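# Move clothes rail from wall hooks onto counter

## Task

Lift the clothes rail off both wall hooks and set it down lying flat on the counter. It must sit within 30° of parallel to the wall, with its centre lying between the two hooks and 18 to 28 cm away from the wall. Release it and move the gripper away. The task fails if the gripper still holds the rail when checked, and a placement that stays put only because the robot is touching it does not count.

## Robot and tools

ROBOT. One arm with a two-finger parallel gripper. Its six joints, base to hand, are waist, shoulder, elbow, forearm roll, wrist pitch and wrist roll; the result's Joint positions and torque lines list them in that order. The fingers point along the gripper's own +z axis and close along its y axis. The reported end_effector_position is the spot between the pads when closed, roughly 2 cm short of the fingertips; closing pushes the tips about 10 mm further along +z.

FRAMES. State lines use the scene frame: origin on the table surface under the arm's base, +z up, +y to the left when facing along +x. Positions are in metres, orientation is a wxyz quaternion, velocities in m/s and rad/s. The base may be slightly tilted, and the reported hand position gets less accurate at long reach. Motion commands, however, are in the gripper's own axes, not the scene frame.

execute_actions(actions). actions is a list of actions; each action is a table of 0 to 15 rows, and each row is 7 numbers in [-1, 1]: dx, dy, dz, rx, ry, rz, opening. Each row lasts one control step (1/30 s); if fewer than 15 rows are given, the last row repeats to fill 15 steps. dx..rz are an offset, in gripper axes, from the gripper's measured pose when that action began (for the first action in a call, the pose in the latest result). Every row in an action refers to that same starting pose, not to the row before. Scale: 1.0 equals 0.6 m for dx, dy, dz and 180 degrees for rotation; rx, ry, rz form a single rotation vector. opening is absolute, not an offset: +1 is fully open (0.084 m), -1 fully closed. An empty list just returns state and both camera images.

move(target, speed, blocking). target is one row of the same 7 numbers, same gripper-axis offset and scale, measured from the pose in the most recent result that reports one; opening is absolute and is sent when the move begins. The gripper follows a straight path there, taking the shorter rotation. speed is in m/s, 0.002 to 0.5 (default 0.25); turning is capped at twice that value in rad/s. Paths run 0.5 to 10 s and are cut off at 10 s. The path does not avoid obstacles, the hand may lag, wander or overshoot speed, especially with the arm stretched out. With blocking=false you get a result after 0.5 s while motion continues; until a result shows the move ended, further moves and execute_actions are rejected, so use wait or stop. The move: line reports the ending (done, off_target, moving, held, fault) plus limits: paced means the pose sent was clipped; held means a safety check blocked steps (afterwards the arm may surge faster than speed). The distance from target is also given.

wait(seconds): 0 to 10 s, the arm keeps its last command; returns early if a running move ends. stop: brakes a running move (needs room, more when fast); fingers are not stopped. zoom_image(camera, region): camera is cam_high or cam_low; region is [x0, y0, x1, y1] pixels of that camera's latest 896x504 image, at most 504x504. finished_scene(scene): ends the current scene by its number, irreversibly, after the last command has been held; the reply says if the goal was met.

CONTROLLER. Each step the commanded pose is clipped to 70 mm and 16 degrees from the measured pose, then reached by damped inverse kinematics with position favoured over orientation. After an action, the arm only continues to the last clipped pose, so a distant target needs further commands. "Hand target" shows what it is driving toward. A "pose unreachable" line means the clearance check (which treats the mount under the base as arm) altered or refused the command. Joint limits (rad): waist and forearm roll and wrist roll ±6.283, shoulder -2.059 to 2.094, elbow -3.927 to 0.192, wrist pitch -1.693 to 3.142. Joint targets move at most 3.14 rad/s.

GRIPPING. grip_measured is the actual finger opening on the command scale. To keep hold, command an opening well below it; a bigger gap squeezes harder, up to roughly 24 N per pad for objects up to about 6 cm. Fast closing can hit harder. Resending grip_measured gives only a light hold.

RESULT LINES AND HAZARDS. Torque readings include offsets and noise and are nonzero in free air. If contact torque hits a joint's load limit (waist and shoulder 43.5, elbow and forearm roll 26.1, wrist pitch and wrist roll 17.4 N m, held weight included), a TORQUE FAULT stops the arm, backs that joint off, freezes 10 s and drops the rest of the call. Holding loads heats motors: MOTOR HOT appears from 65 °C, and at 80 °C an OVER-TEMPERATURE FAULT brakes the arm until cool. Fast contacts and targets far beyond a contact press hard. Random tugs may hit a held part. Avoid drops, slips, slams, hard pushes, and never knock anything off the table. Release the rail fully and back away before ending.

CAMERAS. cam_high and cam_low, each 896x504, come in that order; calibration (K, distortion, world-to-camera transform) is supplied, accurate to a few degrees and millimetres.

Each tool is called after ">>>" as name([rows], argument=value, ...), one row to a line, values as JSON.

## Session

>>> execute_actions(actions=[])

Scene clock: 0.00 s.
end_effector_position=(+0.3229, -0.1549, +0.2833) grip_measured=+1.00 end_effector_quat_wxyz=(+0.274, +0.192, +0.917, +0.218) end_effector_velocity=(-0.000, +0.000, -0.000) end_effector_angular_velocity=(+0.002, +0.000, +0.000)
Joint positions: [-0.768 -0.682 -0.39   0.874  1.017  2.232  0.084]
Joint velocities: [-0.001  0.    -0.    -0.     0.002  0.    -0.   ]
Joint torques (N m, as the arm reports them, + toward a larger angle): no reading
Motor temperatures (°C, as the motors report them): [39 37 35 37 37 39]
Hand target: +0.323, -0.155, +0.283; +0.274, +0.192, +0.917, +0.218

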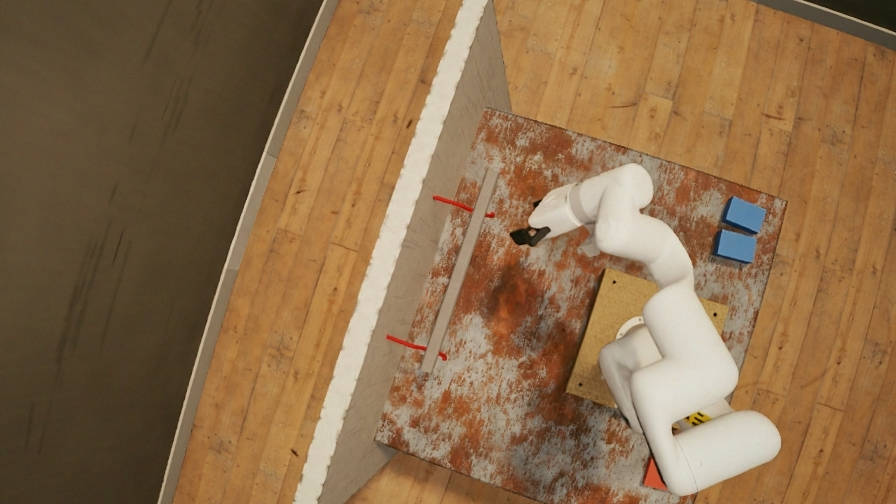

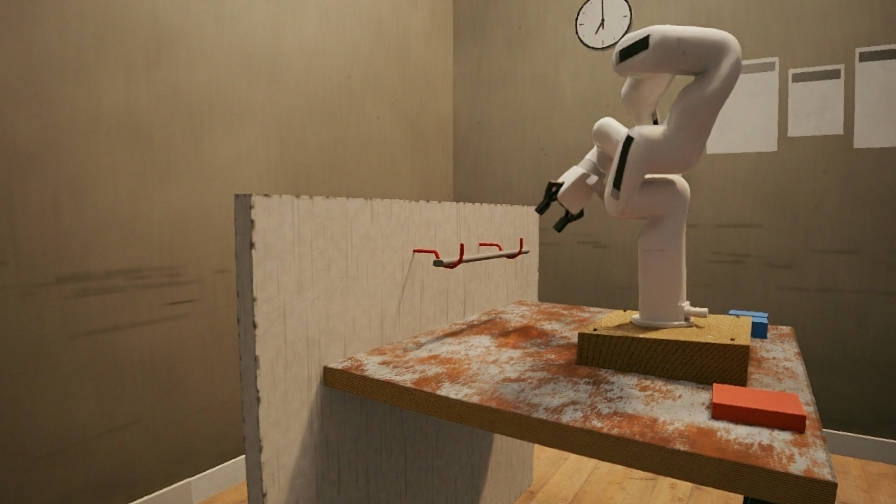

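>>> zoom_image(camera="cam_high", region=[340, 100, 600, 400])

>>> zoom_image(camera="cam_low", region=[390, 200, 570, 320])

Region (340, 100, 600, 400) of cam_high's 896x504 image, scaled by 1.680, with more detail than that image has; it fills the left 437 columns of this view, and the rest is white.

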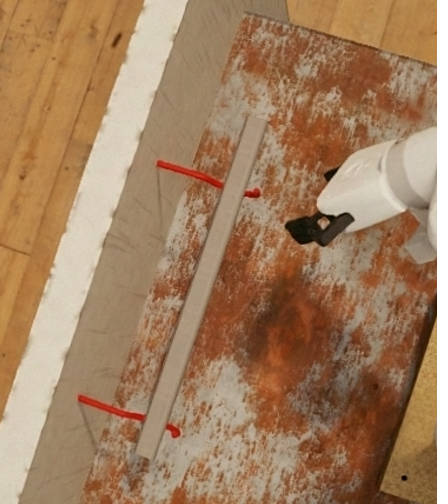

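Region (390, 200, 570, 320) of cam_low's 896x504 image, scaled by 2.800, with more detail than that image has.

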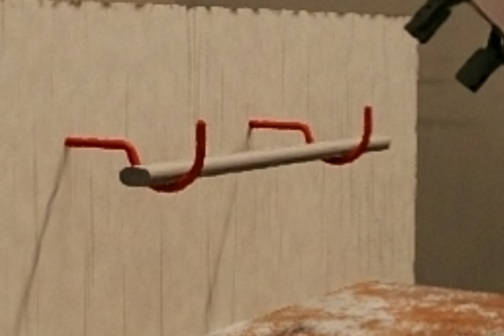

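>>> zoom_image(camera="cam_high", region=[420, 150, 520, 250])

>>> zoom_image(camera="cam_high", region=[370, 300, 470, 400])

Region (420, 150, 520, 250) of cam_high's 896x504 image, scaled by 5.040, with more detail than that image has.

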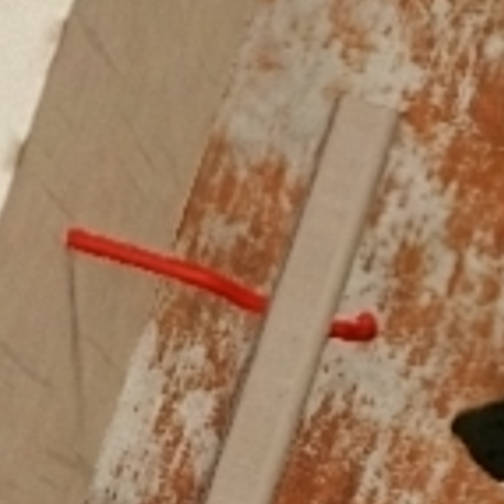

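Region (370, 300, 470, 400) of cam_high's 896x504 image, scaled by 5.040, with more detail than that image has.

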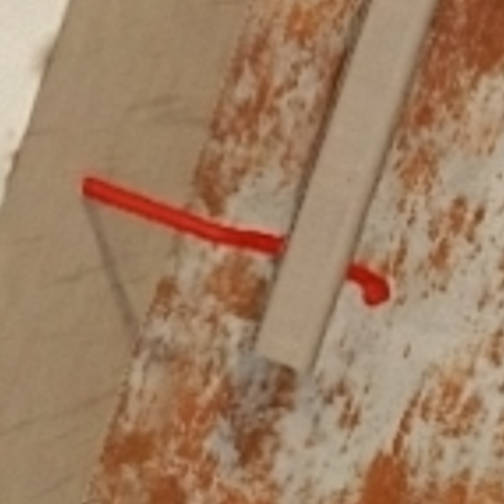

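>>> move(target=[-0.0056, 0.2010, 0.2332, 0.2388, 0.0272, 0.3519, 0.45], speed=0.35)

>>> zoom_image(camera="cam_low", region=[420, 165, 545, 280])

>>> zoom_image(camera="cam_high", region=[380, 190, 530, 340])

Scene clock: 40.77 s.
end_effector_position=(+0.4349, -0.0144, +0.2396) grip_measured=+0.44 end_effector_quat_wxyz=(-0.001, +0.706, +0.708, +0.000) end_effector_velocity=(+0.000, -0.000, +0.000) end_effector_angular_velocity=(-0.001, +0.004, -0.004)
Joint positions: [ 0.058 -0.164 -0.849 -0.018  0.964  4.7    0.063]
Joint velocities: [ 0.     0.004 -0.006 -0.001  0.006  0.005 -0.   ]
Joint torques (N m, as the arm reports them, + toward a larger angle): [ -0.94 -14.21 -14.72   0.    -2.01  -0.05]
Motor temperatures (°C, as the motors report them): [39 37 39 37 37 39]
Hand target: +0.435, -0.014, +0.239; -0.001, +0.706, +0.708, +0.000
Off the commanded pose: 0.001 m, 0 deg.
move: done

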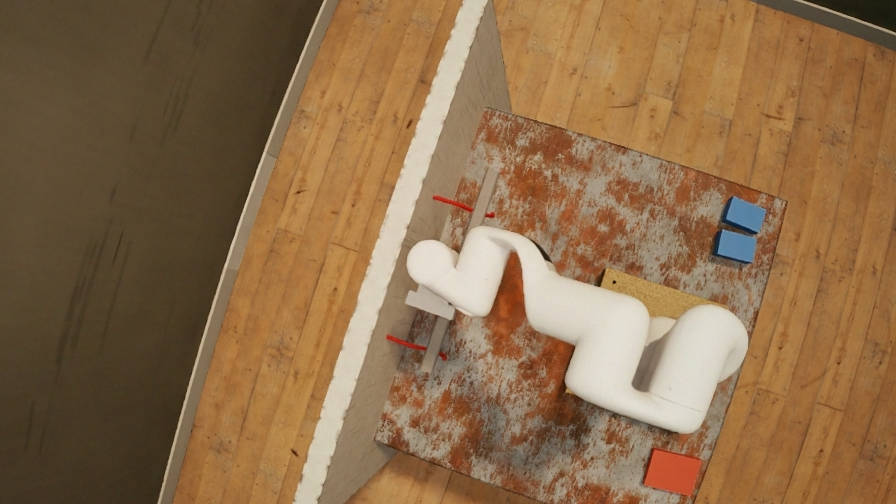

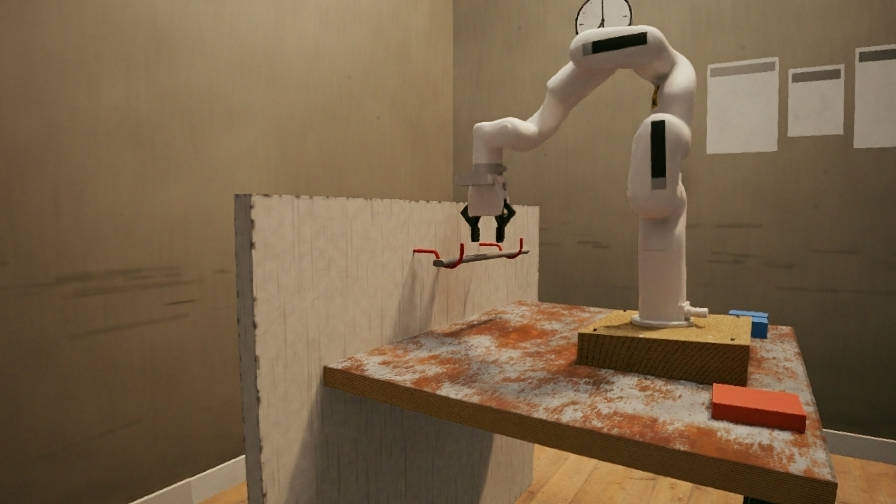

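Region (420, 165, 545, 280) of cam_low's 896x504 image, scaled by 4.032, with more detail than that image has; it fills the top 464 rows of this view, and the rest is white.

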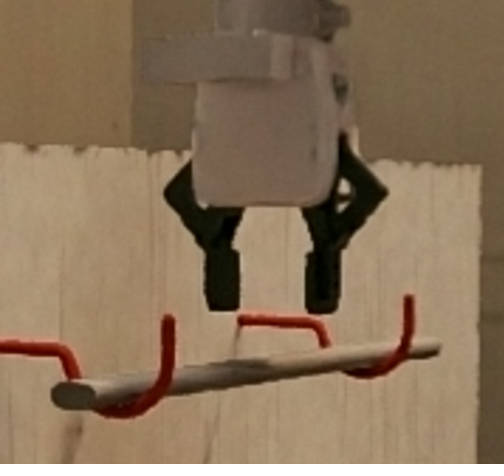

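Region (380, 190, 530, 340) of cam_high's 896x504 image, scaled by 3.360, with more detail than that image has.

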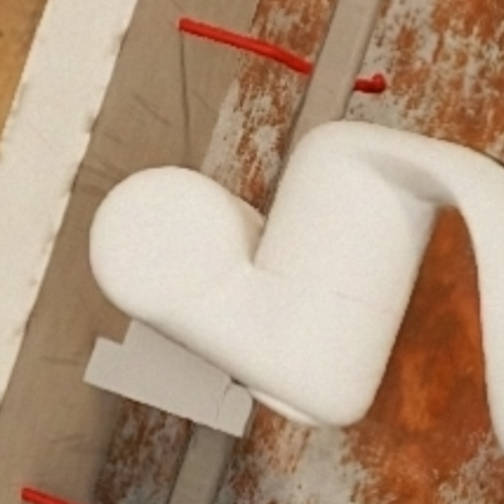

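>>> move(target=[0.0, 0.0, 0.0715, 0.0, 0.0, 0.0, 0.45], speed=0.08)

>>> zoom_image(camera="cam_low", region=[420, 175, 545, 290])

Scene clock: 48.97 s.
end_effector_position=(+0.4351, -0.0145, +0.1971) grip_measured=+0.44 end_effector_quat_wxyz=(-0.000, +0.706, +0.708, +0.000) end_effector_velocity=(+0.001, +0.000, +0.000) end_effector_angular_velocity=(-0.000, -0.004, +0.001)
Joint positions: [ 0.056 -0.096 -0.789 -0.02   0.835  4.701  0.063]
Joint velocities: [ 0.001  0.     0.    -0.    -0.004  0.    -0.   ]
Joint torques (N m, as the arm reports them, + toward a larger angle): [ -1.44 -14.81 -13.58  -0.38  -1.83  -0.05]
Motor temperatures (°C, as the motors report them): [39 37 39 37 37 39]
Hand target: +0.435, -0.015, +0.197; -0.001, +0.706, +0.708, +0.000
Off the commanded pose: 0.000 m, 0 deg.
move: done

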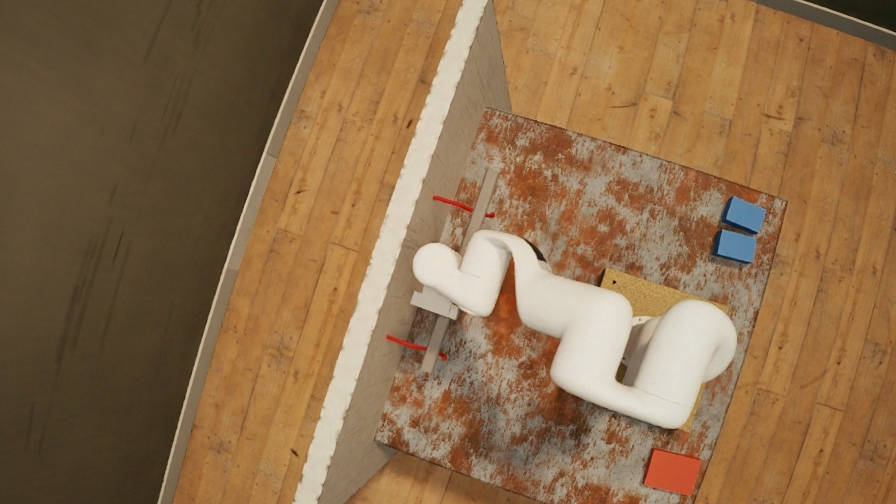

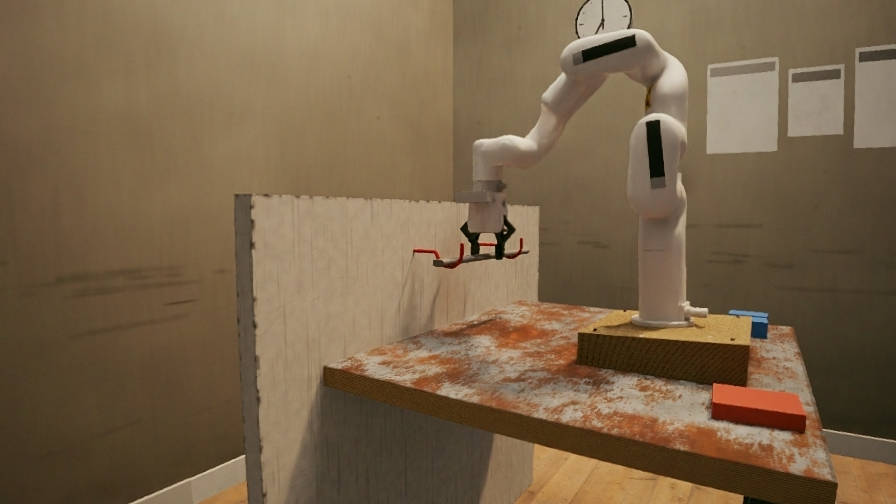

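Region (420, 175, 545, 290) of cam_low's 896x504 image, scaled by 4.032, with more detail than that image has; it fills the top 464 rows of this view, and the rest is white.

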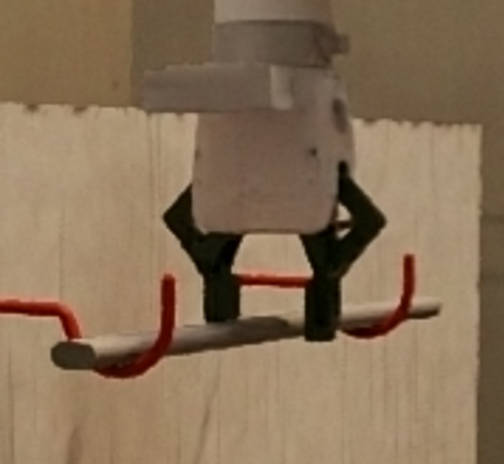

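>>> execute_actions([
  [[0,0,0,0,0,0,0.40],[0,0,0,0,0,0,0.35],[0,0,0,0,0,0,0.30],[0,0,0,0,0,0,0.25],[0,0,0,0,0,0,0.20],[0,0,0,0,0,0,0.15],[0,0,0,0,0,0,0.10],[0,0,0,0,0,0,0.05],[0,0,0,0,0,0,0.0],[0,0,0,0,0,0,-0.04],[0,0,0,0,0,0,-0.08],[0,0,0,0,0,0,-0.12],[0,0,0,0,0,0,-0.15],[0,0,0,0,0,0,-0.18],[0,0,0,0,0,0,-0.2]],
  [[0,0,0,0,0,0,-0.22],[0,0,0,0,0,0,-0.24],[0,0,0,0,0,0,-0.26],[0,0,0,0,0,0,-0.28],[0,0,0,0,0,0,-0.30],[0,0,0,0,0,0,-0.32],[0,0,0,0,0,0,-0.34],[0,0,0,0,0,0,-0.36],[0,0,0,0,0,0,-0.38],[0,0,0,0,0,0,-0.40],[0,0,0,0,0,0,-0.42],[0,0,0,0,0,0,-0.45],[0,0,0,0,0,0,-0.5],[0,0,0,0,0,0,-0.55],[0,0,0,0,0,0,-0.6]],
])

>>> zoom_image(camera="cam_low", region=[420, 175, 545, 290])

Scene clock: 54.80 s.
end_effector_position=(+0.4357, -0.0145, +0.1977) grip_measured=-0.34 end_effector_quat_wxyz=(+0.000, +0.706, +0.708, +0.001) end_effector_velocity=(-0.001, -0.000, -0.000) end_effector_angular_velocity=(+0.000, +0.002, -0.000)
Joint positions: [ 0.056 -0.097 -0.789 -0.02   0.835  4.701  0.029]
Joint velocities: [-0.    -0.     0.001  0.     0.001  0.     0.   ]
Joint torques (N m, as the arm reports them, + toward a larger angle): [ -1.27 -13.22 -11.8   -0.62  -0.22   0.29]
Motor temperatures (°C, as the motors report them): [39 37 39 37 37 39]
Hand target: +0.435, -0.015, +0.197; -0.000, +0.706, +0.708, +0.000
Off the commanded pose: 0.001 m, 0 deg.

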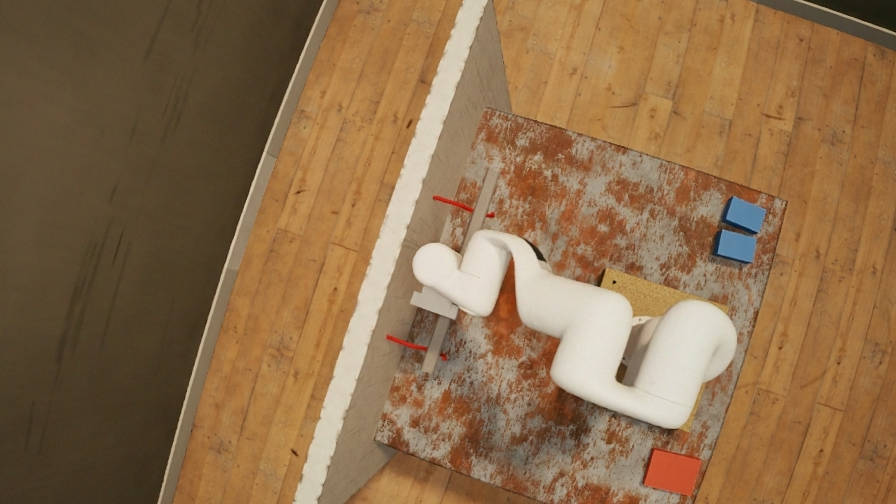

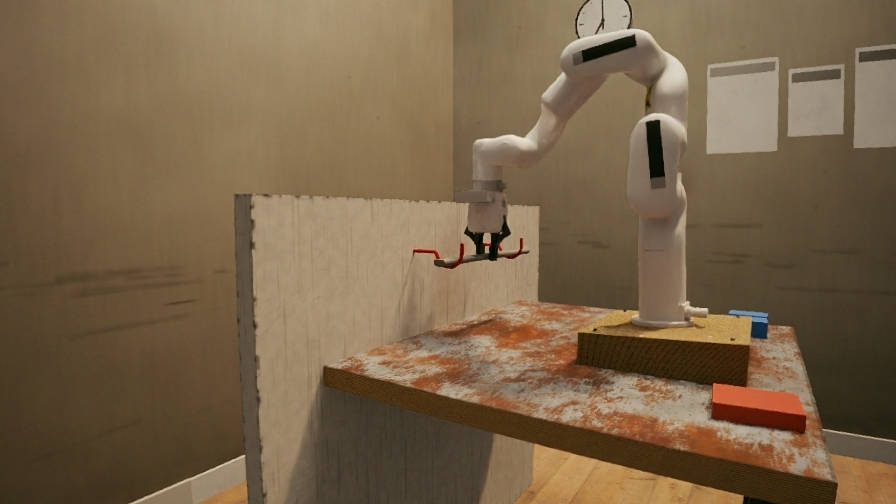

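Region (420, 175, 545, 290) of cam_low's 896x504 image, scaled by 4.032, with more detail than that image has; it fills the top 464 rows of this view, and the rest is white.

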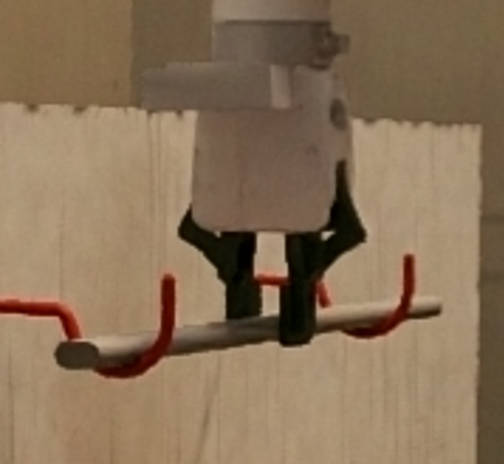

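>>> move(target=[0.0, 0.0, -0.12, 0.0, 0.0, 0.0, -1.0], speed=0.1)

>>> zoom_image(camera="cam_low", region=[405, 150, 555, 290])

Scene clock: 59.17 s.
end_effector_position=(+0.4353, -0.0144, +0.2689) grip_measured=-0.34 end_effector_quat_wxyz=(-0.000, +0.706, +0.708, +0.001) end_effector_velocity=(-0.001, +0.001, +0.000) end_effector_angular_velocity=(+0.000, +0.004, +0.002)
Joint positions: [ 0.06  -0.199 -0.901 -0.017  1.05   4.7    0.029]
Joint velocities: [ 0.002  0.001 -0.002  0.     0.005 -0.     0.   ]
Joint torques (N m, as the arm reports them, + toward a larger angle): [ -0.23 -14.8  -16.13  -0.07  -2.1   -0.01]
Motor temperatures (°C, as the motors report them): [39 37 39 37 37 39]
Hand target: +0.436, -0.014, +0.270; +0.000, +0.706, +0.708, +0.001
Off the commanded pose: 0.001 m, 0 deg.
move: done

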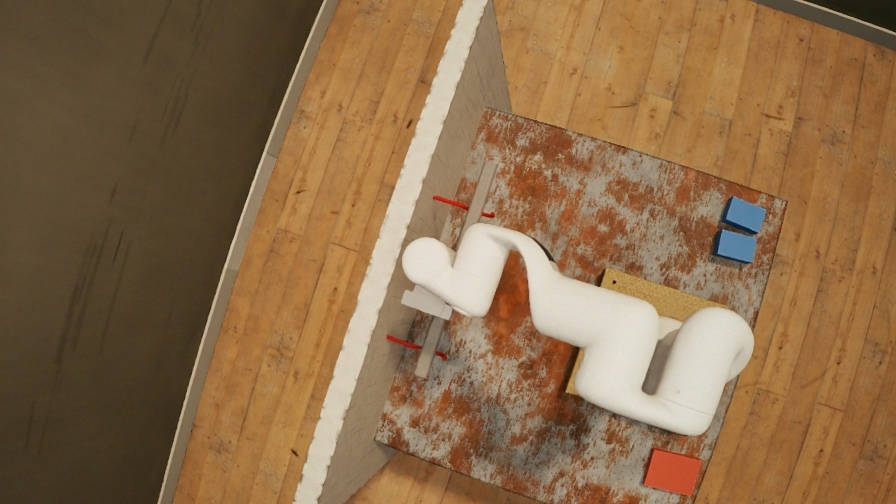

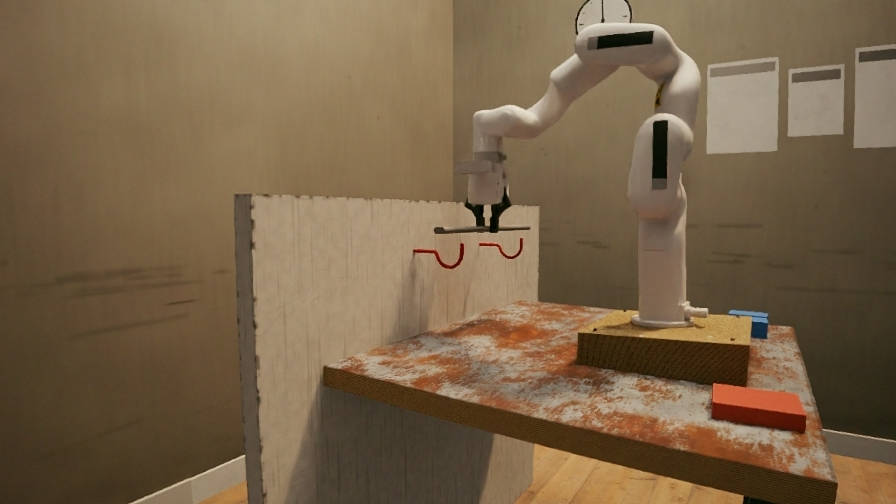

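Region (405, 150, 555, 290) of cam_low's 896x504 image, scaled by 3.360, with more detail than that image has; it fills the top 470 rows of this view, and the rest is white.

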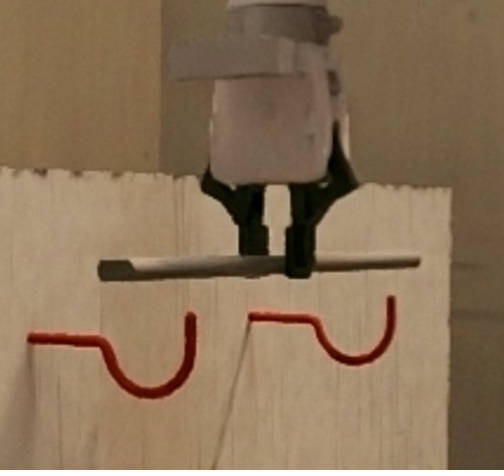

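>>> move(target=[0.012, -0.12, 0.004, 0.0, 0.0, 0.0, -1.0], speed=0.15)

Scene clock: 61.00 s.
end_effector_position=(+0.3635, -0.0073, +0.2665) grip_measured=-0.34 end_effector_quat_wxyz=(-0.000, +0.706, +0.708, +0.001) end_effector_velocity=(-0.002, +0.000, -0.001) end_effector_angular_velocity=(-0.000, +0.004, +0.001)
Joint positions: [ 0.076 -0.453 -0.659 -0.018  1.062  4.716  0.029]
Joint velocities: [ 0.001 -0.003  0.006 -0.     0.002  0.001 -0.   ]
Joint torques (N m, as the arm reports them, + toward a larger angle): [ -0.05  -9.87 -15.96  -0.92  -2.15  -0.15]
Motor temperatures (°C, as the motors report them): [39 37 39 37 37 39]
Hand target: +0.363, -0.007, +0.267; -0.000, +0.706, +0.708, +0.001
Off the commanded pose: 0.000 m, 0 deg.
move: done

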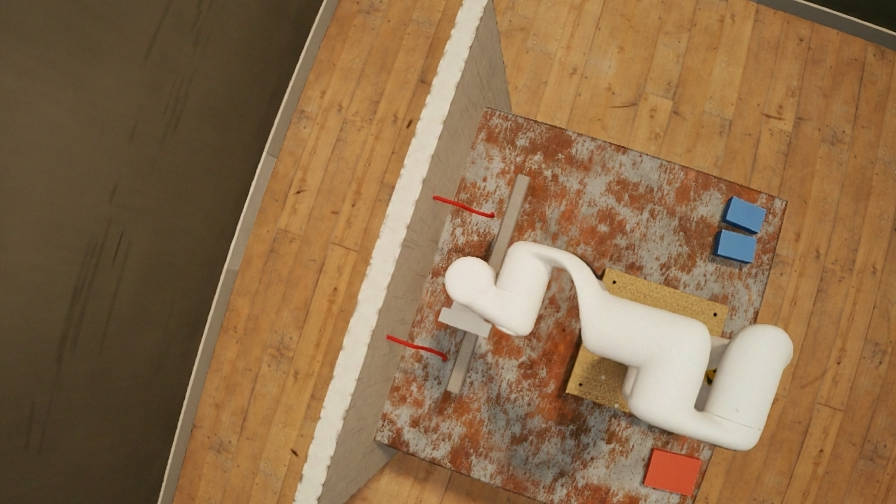

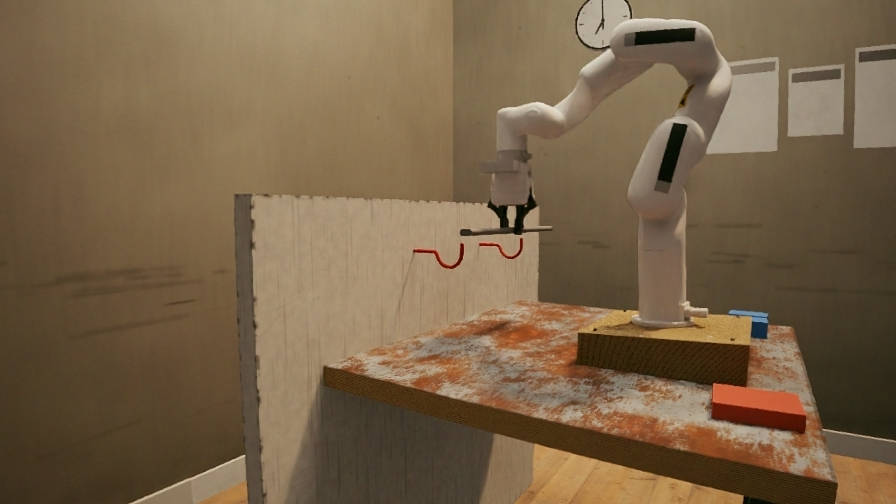

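>>> move(target=[0.0083, -0.0842, 0.39, 0.0, 0.0, 0.0, -1.0], speed=0.2)

>>> zoom_image(camera="cam_low", region=[455, 275, 585, 365])

Scene clock: 65.23 s.
end_effector_position=(+0.3132, -0.0031, +0.0331) grip_measured=-0.34 end_effector_quat_wxyz=(+0.000, +0.707, +0.708, +0.001) end_effector_velocity=(-0.002, +0.000, -0.002) end_effector_angular_velocity=(-0.002, +0.004, +0.000)
Joint positions: [ 0.056  0.082 -0.299 -0.096  0.166  4.784  0.029]
Joint velocities: [-0.002  0.007  0.002 -0.017 -0.004  0.015  0.   ]
Joint torques (N m, as the arm reports them, + toward a larger angle): [ -0.71 -12.9   -8.36  -0.88  -2.14  -0.06]
Motor temperatures (°C, as the motors report them): [39 37 39 37 37 39]
Hand target: +0.313, -0.003, +0.033; +0.000, +0.707, +0.708, +0.000
Off the commanded pose: 0.001 m, 0 deg.
move: done

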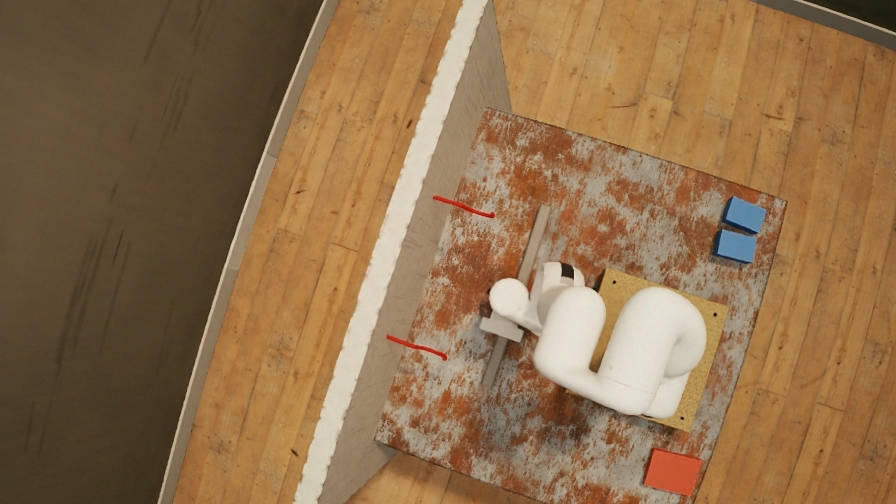

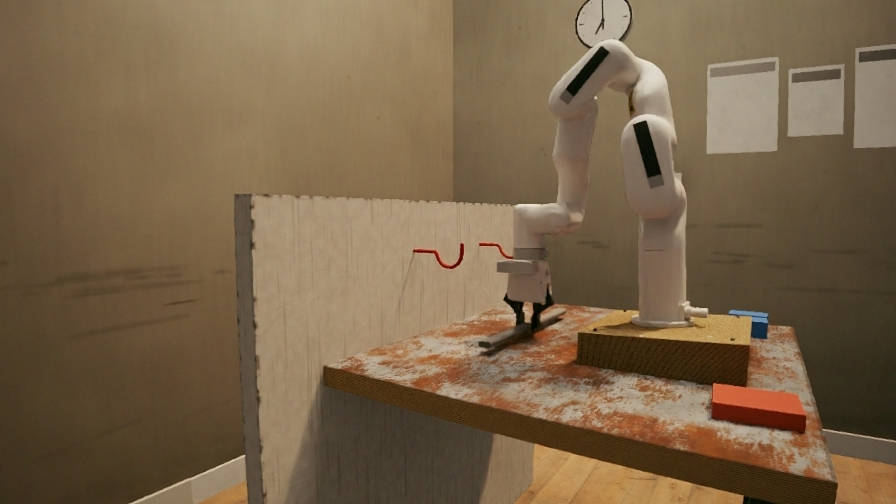

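Region (455, 275, 585, 365) of cam_low's 896x504 image, scaled by 3.877, with more detail than that image has; it fills the top 349 rows of this view, and the rest is white.

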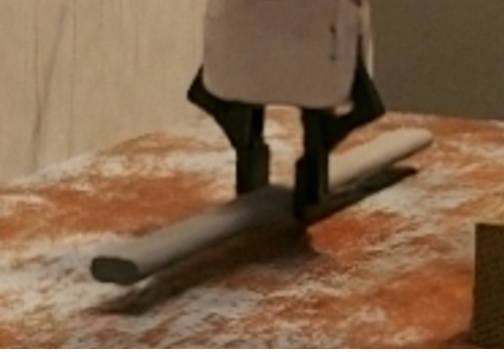

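>>> move(target=[0.0, 0.0, 0.0135, 0.0, 0.0, 0.0, -1.0], speed=0.02)

>>> zoom_image(camera="cam_low", region=[455, 275, 585, 365])

Scene clock: 73.67 s.
end_effector_position=(+0.3132, -0.0031, +0.0251) grip_measured=-0.34 end_effector_quat_wxyz=(+0.000, +0.707, +0.708, +0.001) end_effector_velocity=(+0.002, +0.000, +0.000) end_effector_angular_velocity=(-0.001, -0.005, -0.000)
Joint positions: [ 0.05   0.122 -0.306 -0.117  0.134  4.799  0.029]
Joint velocities: [-0.001  0.001 -0.002 -0.009 -0.004  0.007 -0.   ]
Joint torques (N m, as the arm reports them, + toward a larger angle): [ -0.98 -13.72  -7.13  -0.33  -1.97   0.19]
Motor temperatures (°C, as the motors report them): [39 37 38 37 37 39]
Hand target: +0.313, -0.003, +0.025; +0.001, +0.707, +0.708, +0.001
Off the commanded pose: 0.000 m, 0 deg.
move: done

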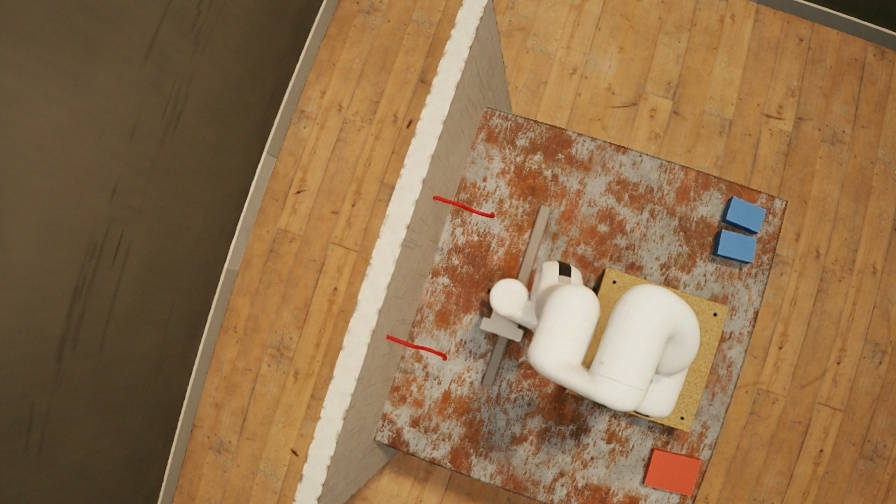

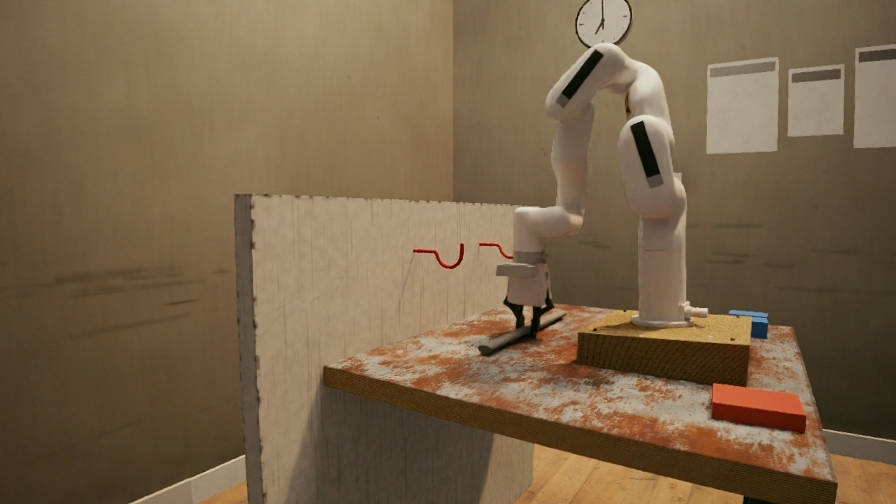

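Region (455, 275, 585, 365) of cam_low's 896x504 image, scaled by 3.877, with more detail than that image has; it fills the top 349 rows of this view, and the rest is white.

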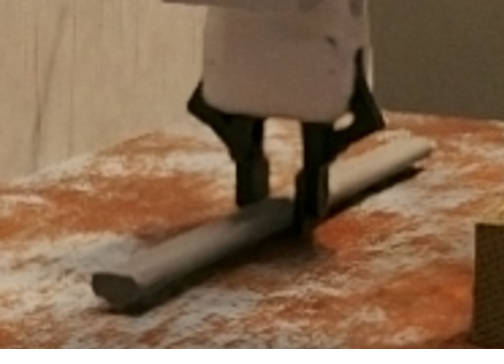

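>>> move(target=[0.0, 0.0, 0.005, 0.0, 0.0035, 0.0, -1.0], speed=0.01)

>>> zoom_image(camera="cam_low", region=[455, 275, 585, 365])

Scene clock: 78.83 s.
end_effector_position=(+0.3131, -0.0032, +0.0221) grip_measured=-0.34 end_effector_quat_wxyz=(-0.003, +0.707, +0.708, +0.004) end_effector_velocity=(+0.001, +0.001, +0.000) end_effector_angular_velocity=(+0.005, -0.001, +0.003)
Joint positions: [ 0.059  0.137 -0.308 -0.048  0.12   4.739  0.029]
Joint velocities: [ 0.007  0.001 -0.001  0.039 -0.001 -0.034 -0.   ]
Joint torques (N m, as the arm reports them, + toward a larger angle): [ -0.5  -12.34  -7.13   0.02  -2.23  -0.1 ]
Motor temperatures (°C, as the motors report them): [39 37 38 37 37 39]
Hand target: +0.313, -0.003, +0.022; -0.003, +0.707, +0.708, +0.004
Off the commanded pose: 0.000 m, 0 deg.
move: done

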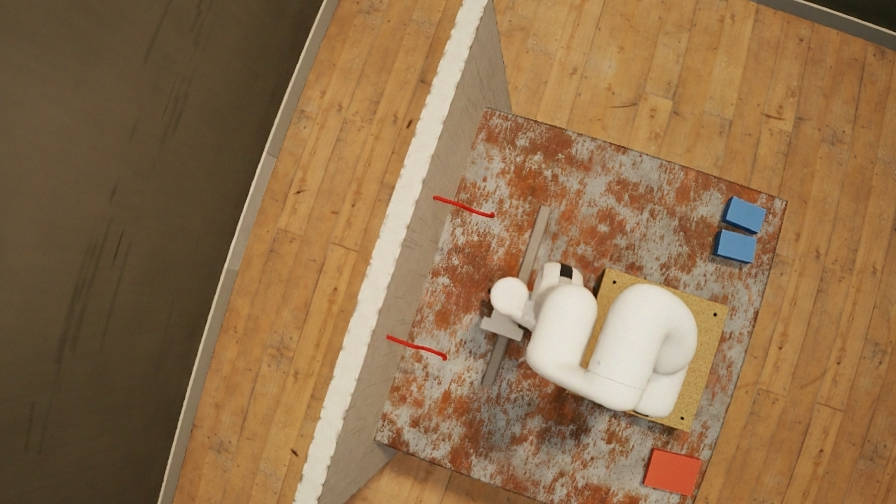

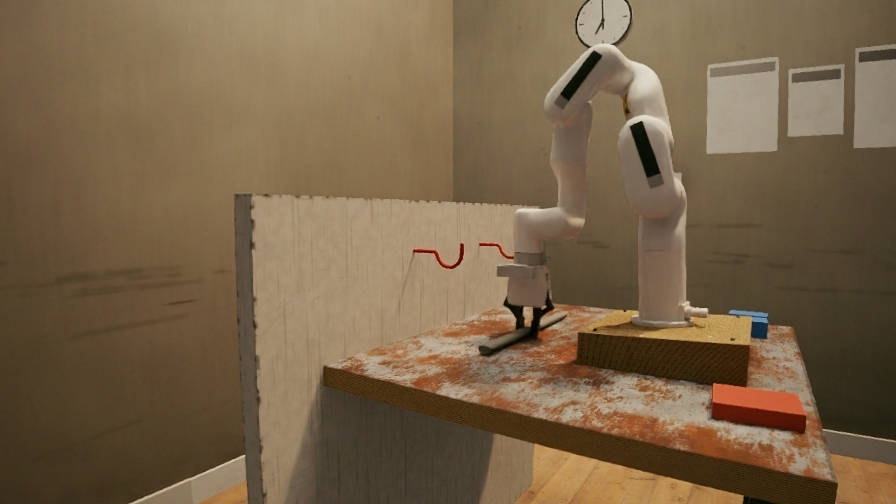

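Region (455, 275, 585, 365) of cam_low's 896x504 image, scaled by 3.877, with more detail than that image has; it fills the top 349 rows of this view, and the rest is white.

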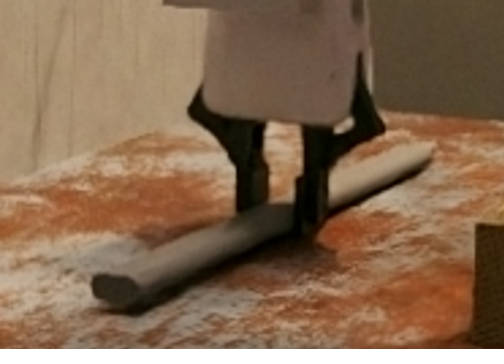

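>>> move(target=[0.0, 0.0, 0.002, 0.0, 0.0, 0.0, -1.0], speed=0.005)

Scene clock: 81.33 s.
end_effector_position=(+0.3134, -0.0032, +0.0210) grip_measured=-0.34 end_effector_quat_wxyz=(-0.003, +0.707, +0.708, +0.005) end_effector_velocity=(-0.000, +0.000, -0.000) end_effector_angular_velocity=(-0.000, -0.000, +0.001)
Joint positions: [ 0.058  0.142 -0.309 -0.049  0.116  4.74   0.029]
Joint velocities: [ 0.001  0.001  0.    -0.002 -0.001  0.002  0.   ]
Joint torques (N m, as the arm reports them, + toward a larger angle): [ -1.1  -12.42  -6.54  -0.87  -1.91  -0.02]
Motor temperatures (°C, as the motors report them): [39 37 38 37 37 39]
Hand target: +0.313, -0.003, +0.021; -0.003, +0.707, +0.708, +0.004
Off the commanded pose: 0.000 m, 0 deg.
move: done

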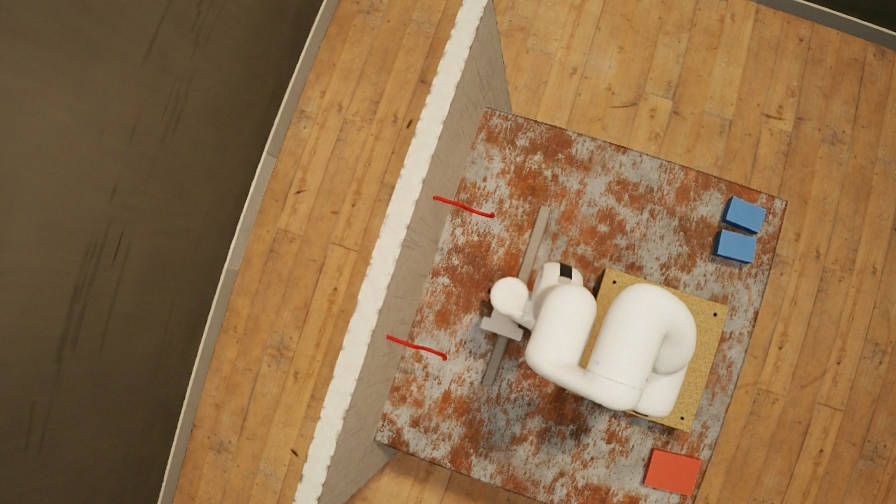

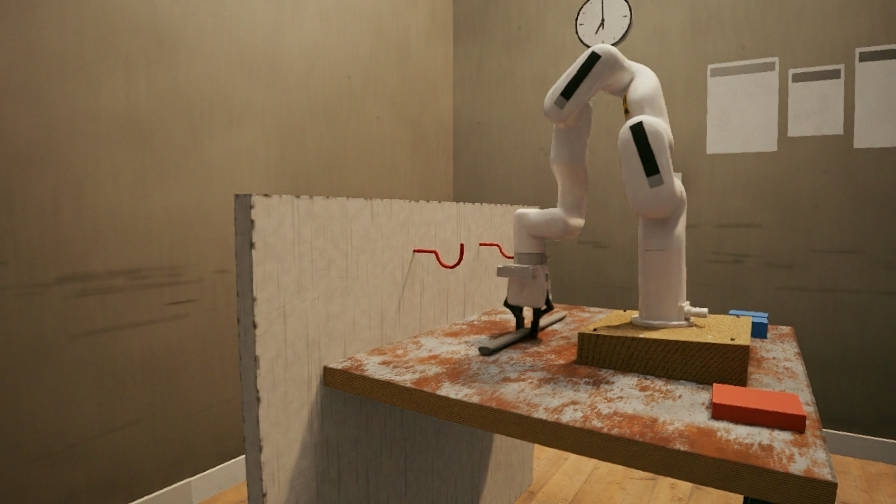

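>>> execute_actions([
  [[0,0,0,0,0,0,-0.6],[0,0,0,0,0,0,-0.45],[0,0,0,0,0,0,-0.38],[0,0,0,0,0,0,-0.34],[0,0,0,0,0,0,-0.31],[0,0,0,0,0,0,-0.28],[0,0,0,0,0,0,-0.25],[0,0,0,0,0,0,-0.21],[0,0,0,0,0,0,-0.16],[0,0,0,0,0,0,-0.1],[0,0,0,0,0,0,-0.03],[0,0,0,0,0,0,0.05],[0,0,0,0,0,0,0.13],[0,0,0,0,0,0,0.21],[0,0,0,0,0,0,0.3]],
])

>>> move(target=[0.0, 0.0, -0.18, 0.0, 0.0, 0.0, 0.3], speed=0.2)

>>> zoom_image(camera="cam_low", region=[455, 255, 585, 365])

Scene clock: 85.60 s.
end_effector_position=(+0.3127, -0.0031, +0.0207) grip_measured=+0.16 end_effector_quat_wxyz=(-0.004, +0.707, +0.708, +0.004) end_effector_velocity=(+0.005, +0.000, +0.002) end_effector_angular_velocity=(-0.000, -0.012, +0.001)
Joint positions: [ 0.058  0.143 -0.308 -0.049  0.116  4.74   0.051]
Joint velocities: [ 0.001 -0.004 -0.006  0.    -0.002 -0.     0.106]
Joint torques (N m, as the arm reports them, + toward a larger angle): [ -0.73 -11.23  -6.66  -0.7   -1.74   0.03]
Motor temperatures (°C, as the motors report them): [39 37 37 37 37 39]
Hand target: +0.313, -0.003, +0.021; -0.003, +0.707, +0.708, +0.005
Off the commanded pose: 0.001 m, 0 deg.

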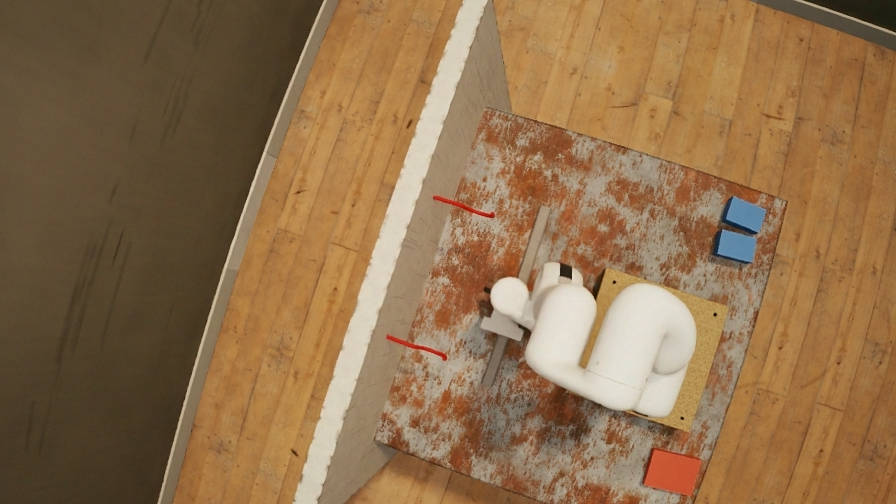

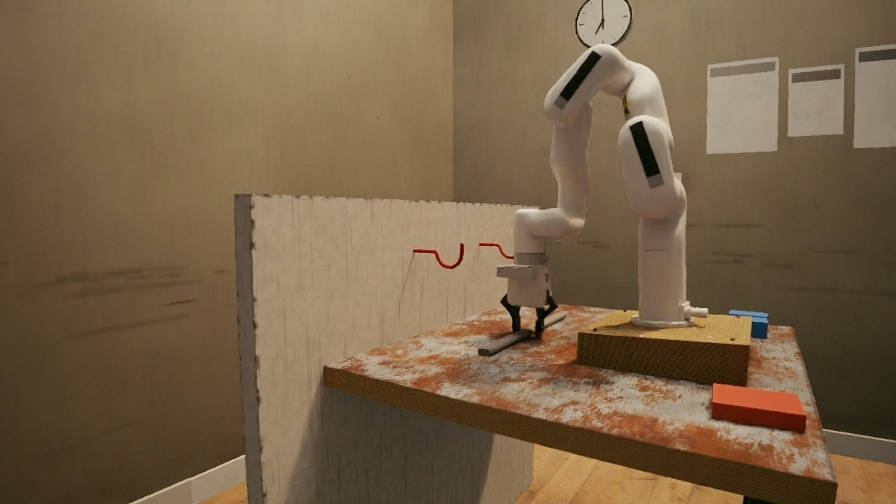

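Scene clock: 86.70 s.
end_effector_position=(+0.3125, -0.0039, +0.1281) grip_measured=+0.29 end_effector_quat_wxyz=(-0.004, +0.706, +0.708, +0.004) end_effector_velocity=(+0.002, +0.000, +0.002) end_effector_angular_velocity=(+0.000, -0.005, +0.000)
Joint positions: [ 0.071 -0.34  -0.295 -0.01   0.587  4.711  0.056]
Joint velocities: [ 0.    -0.006 -0.003  0.     0.004 -0.    -0.   ]
Joint torques (N m, as the arm reports them, + toward a larger angle): [ -1.12  -8.67 -12.2   -0.85  -1.8   -0.23]
Motor temperatures (°C, as the motors report them): [39 37 37 37 37 39]
Hand target: +0.313, -0.004, +0.129; -0.004, +0.706, +0.708, +0.004
Off the commanded pose: 0.001 m, 0 deg.
move: done

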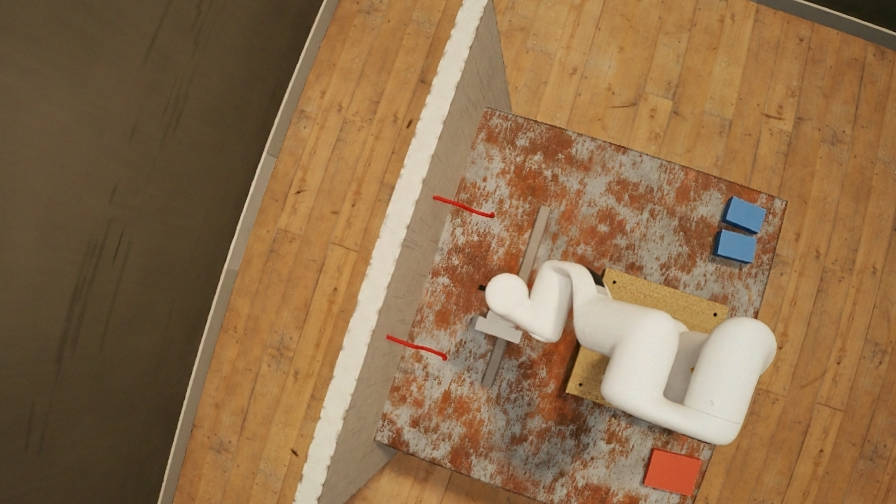

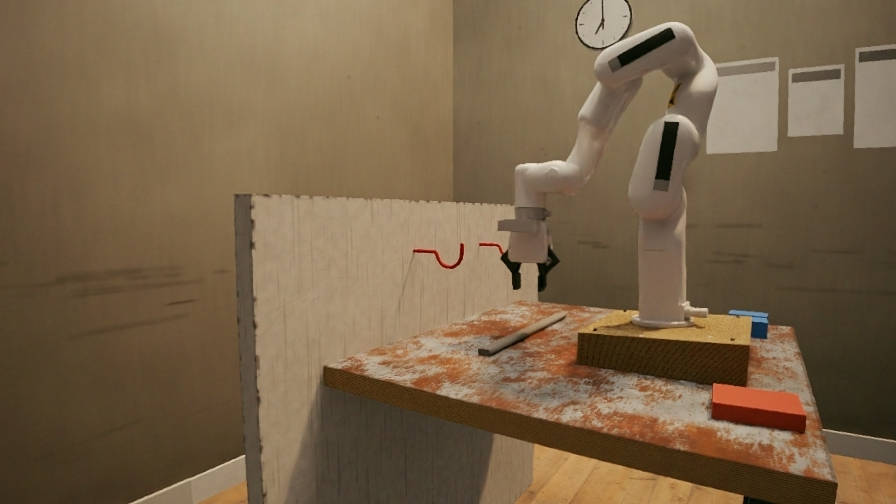

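Region (455, 255, 585, 365) of cam_low's 896x504 image, scaled by 3.877, with more detail than that image has; it fills the top 426 rows of this view, and the rest is white.

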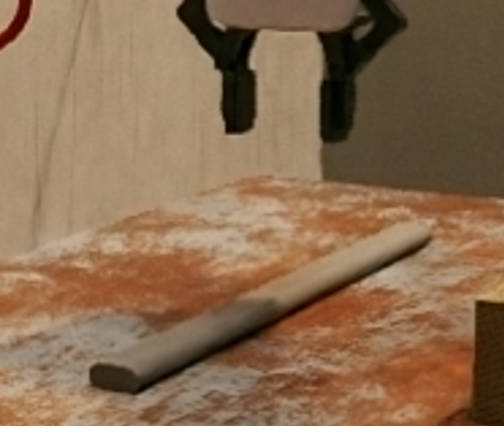

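>>> finished_scene(scene=2)

The scene is finished: the task was done.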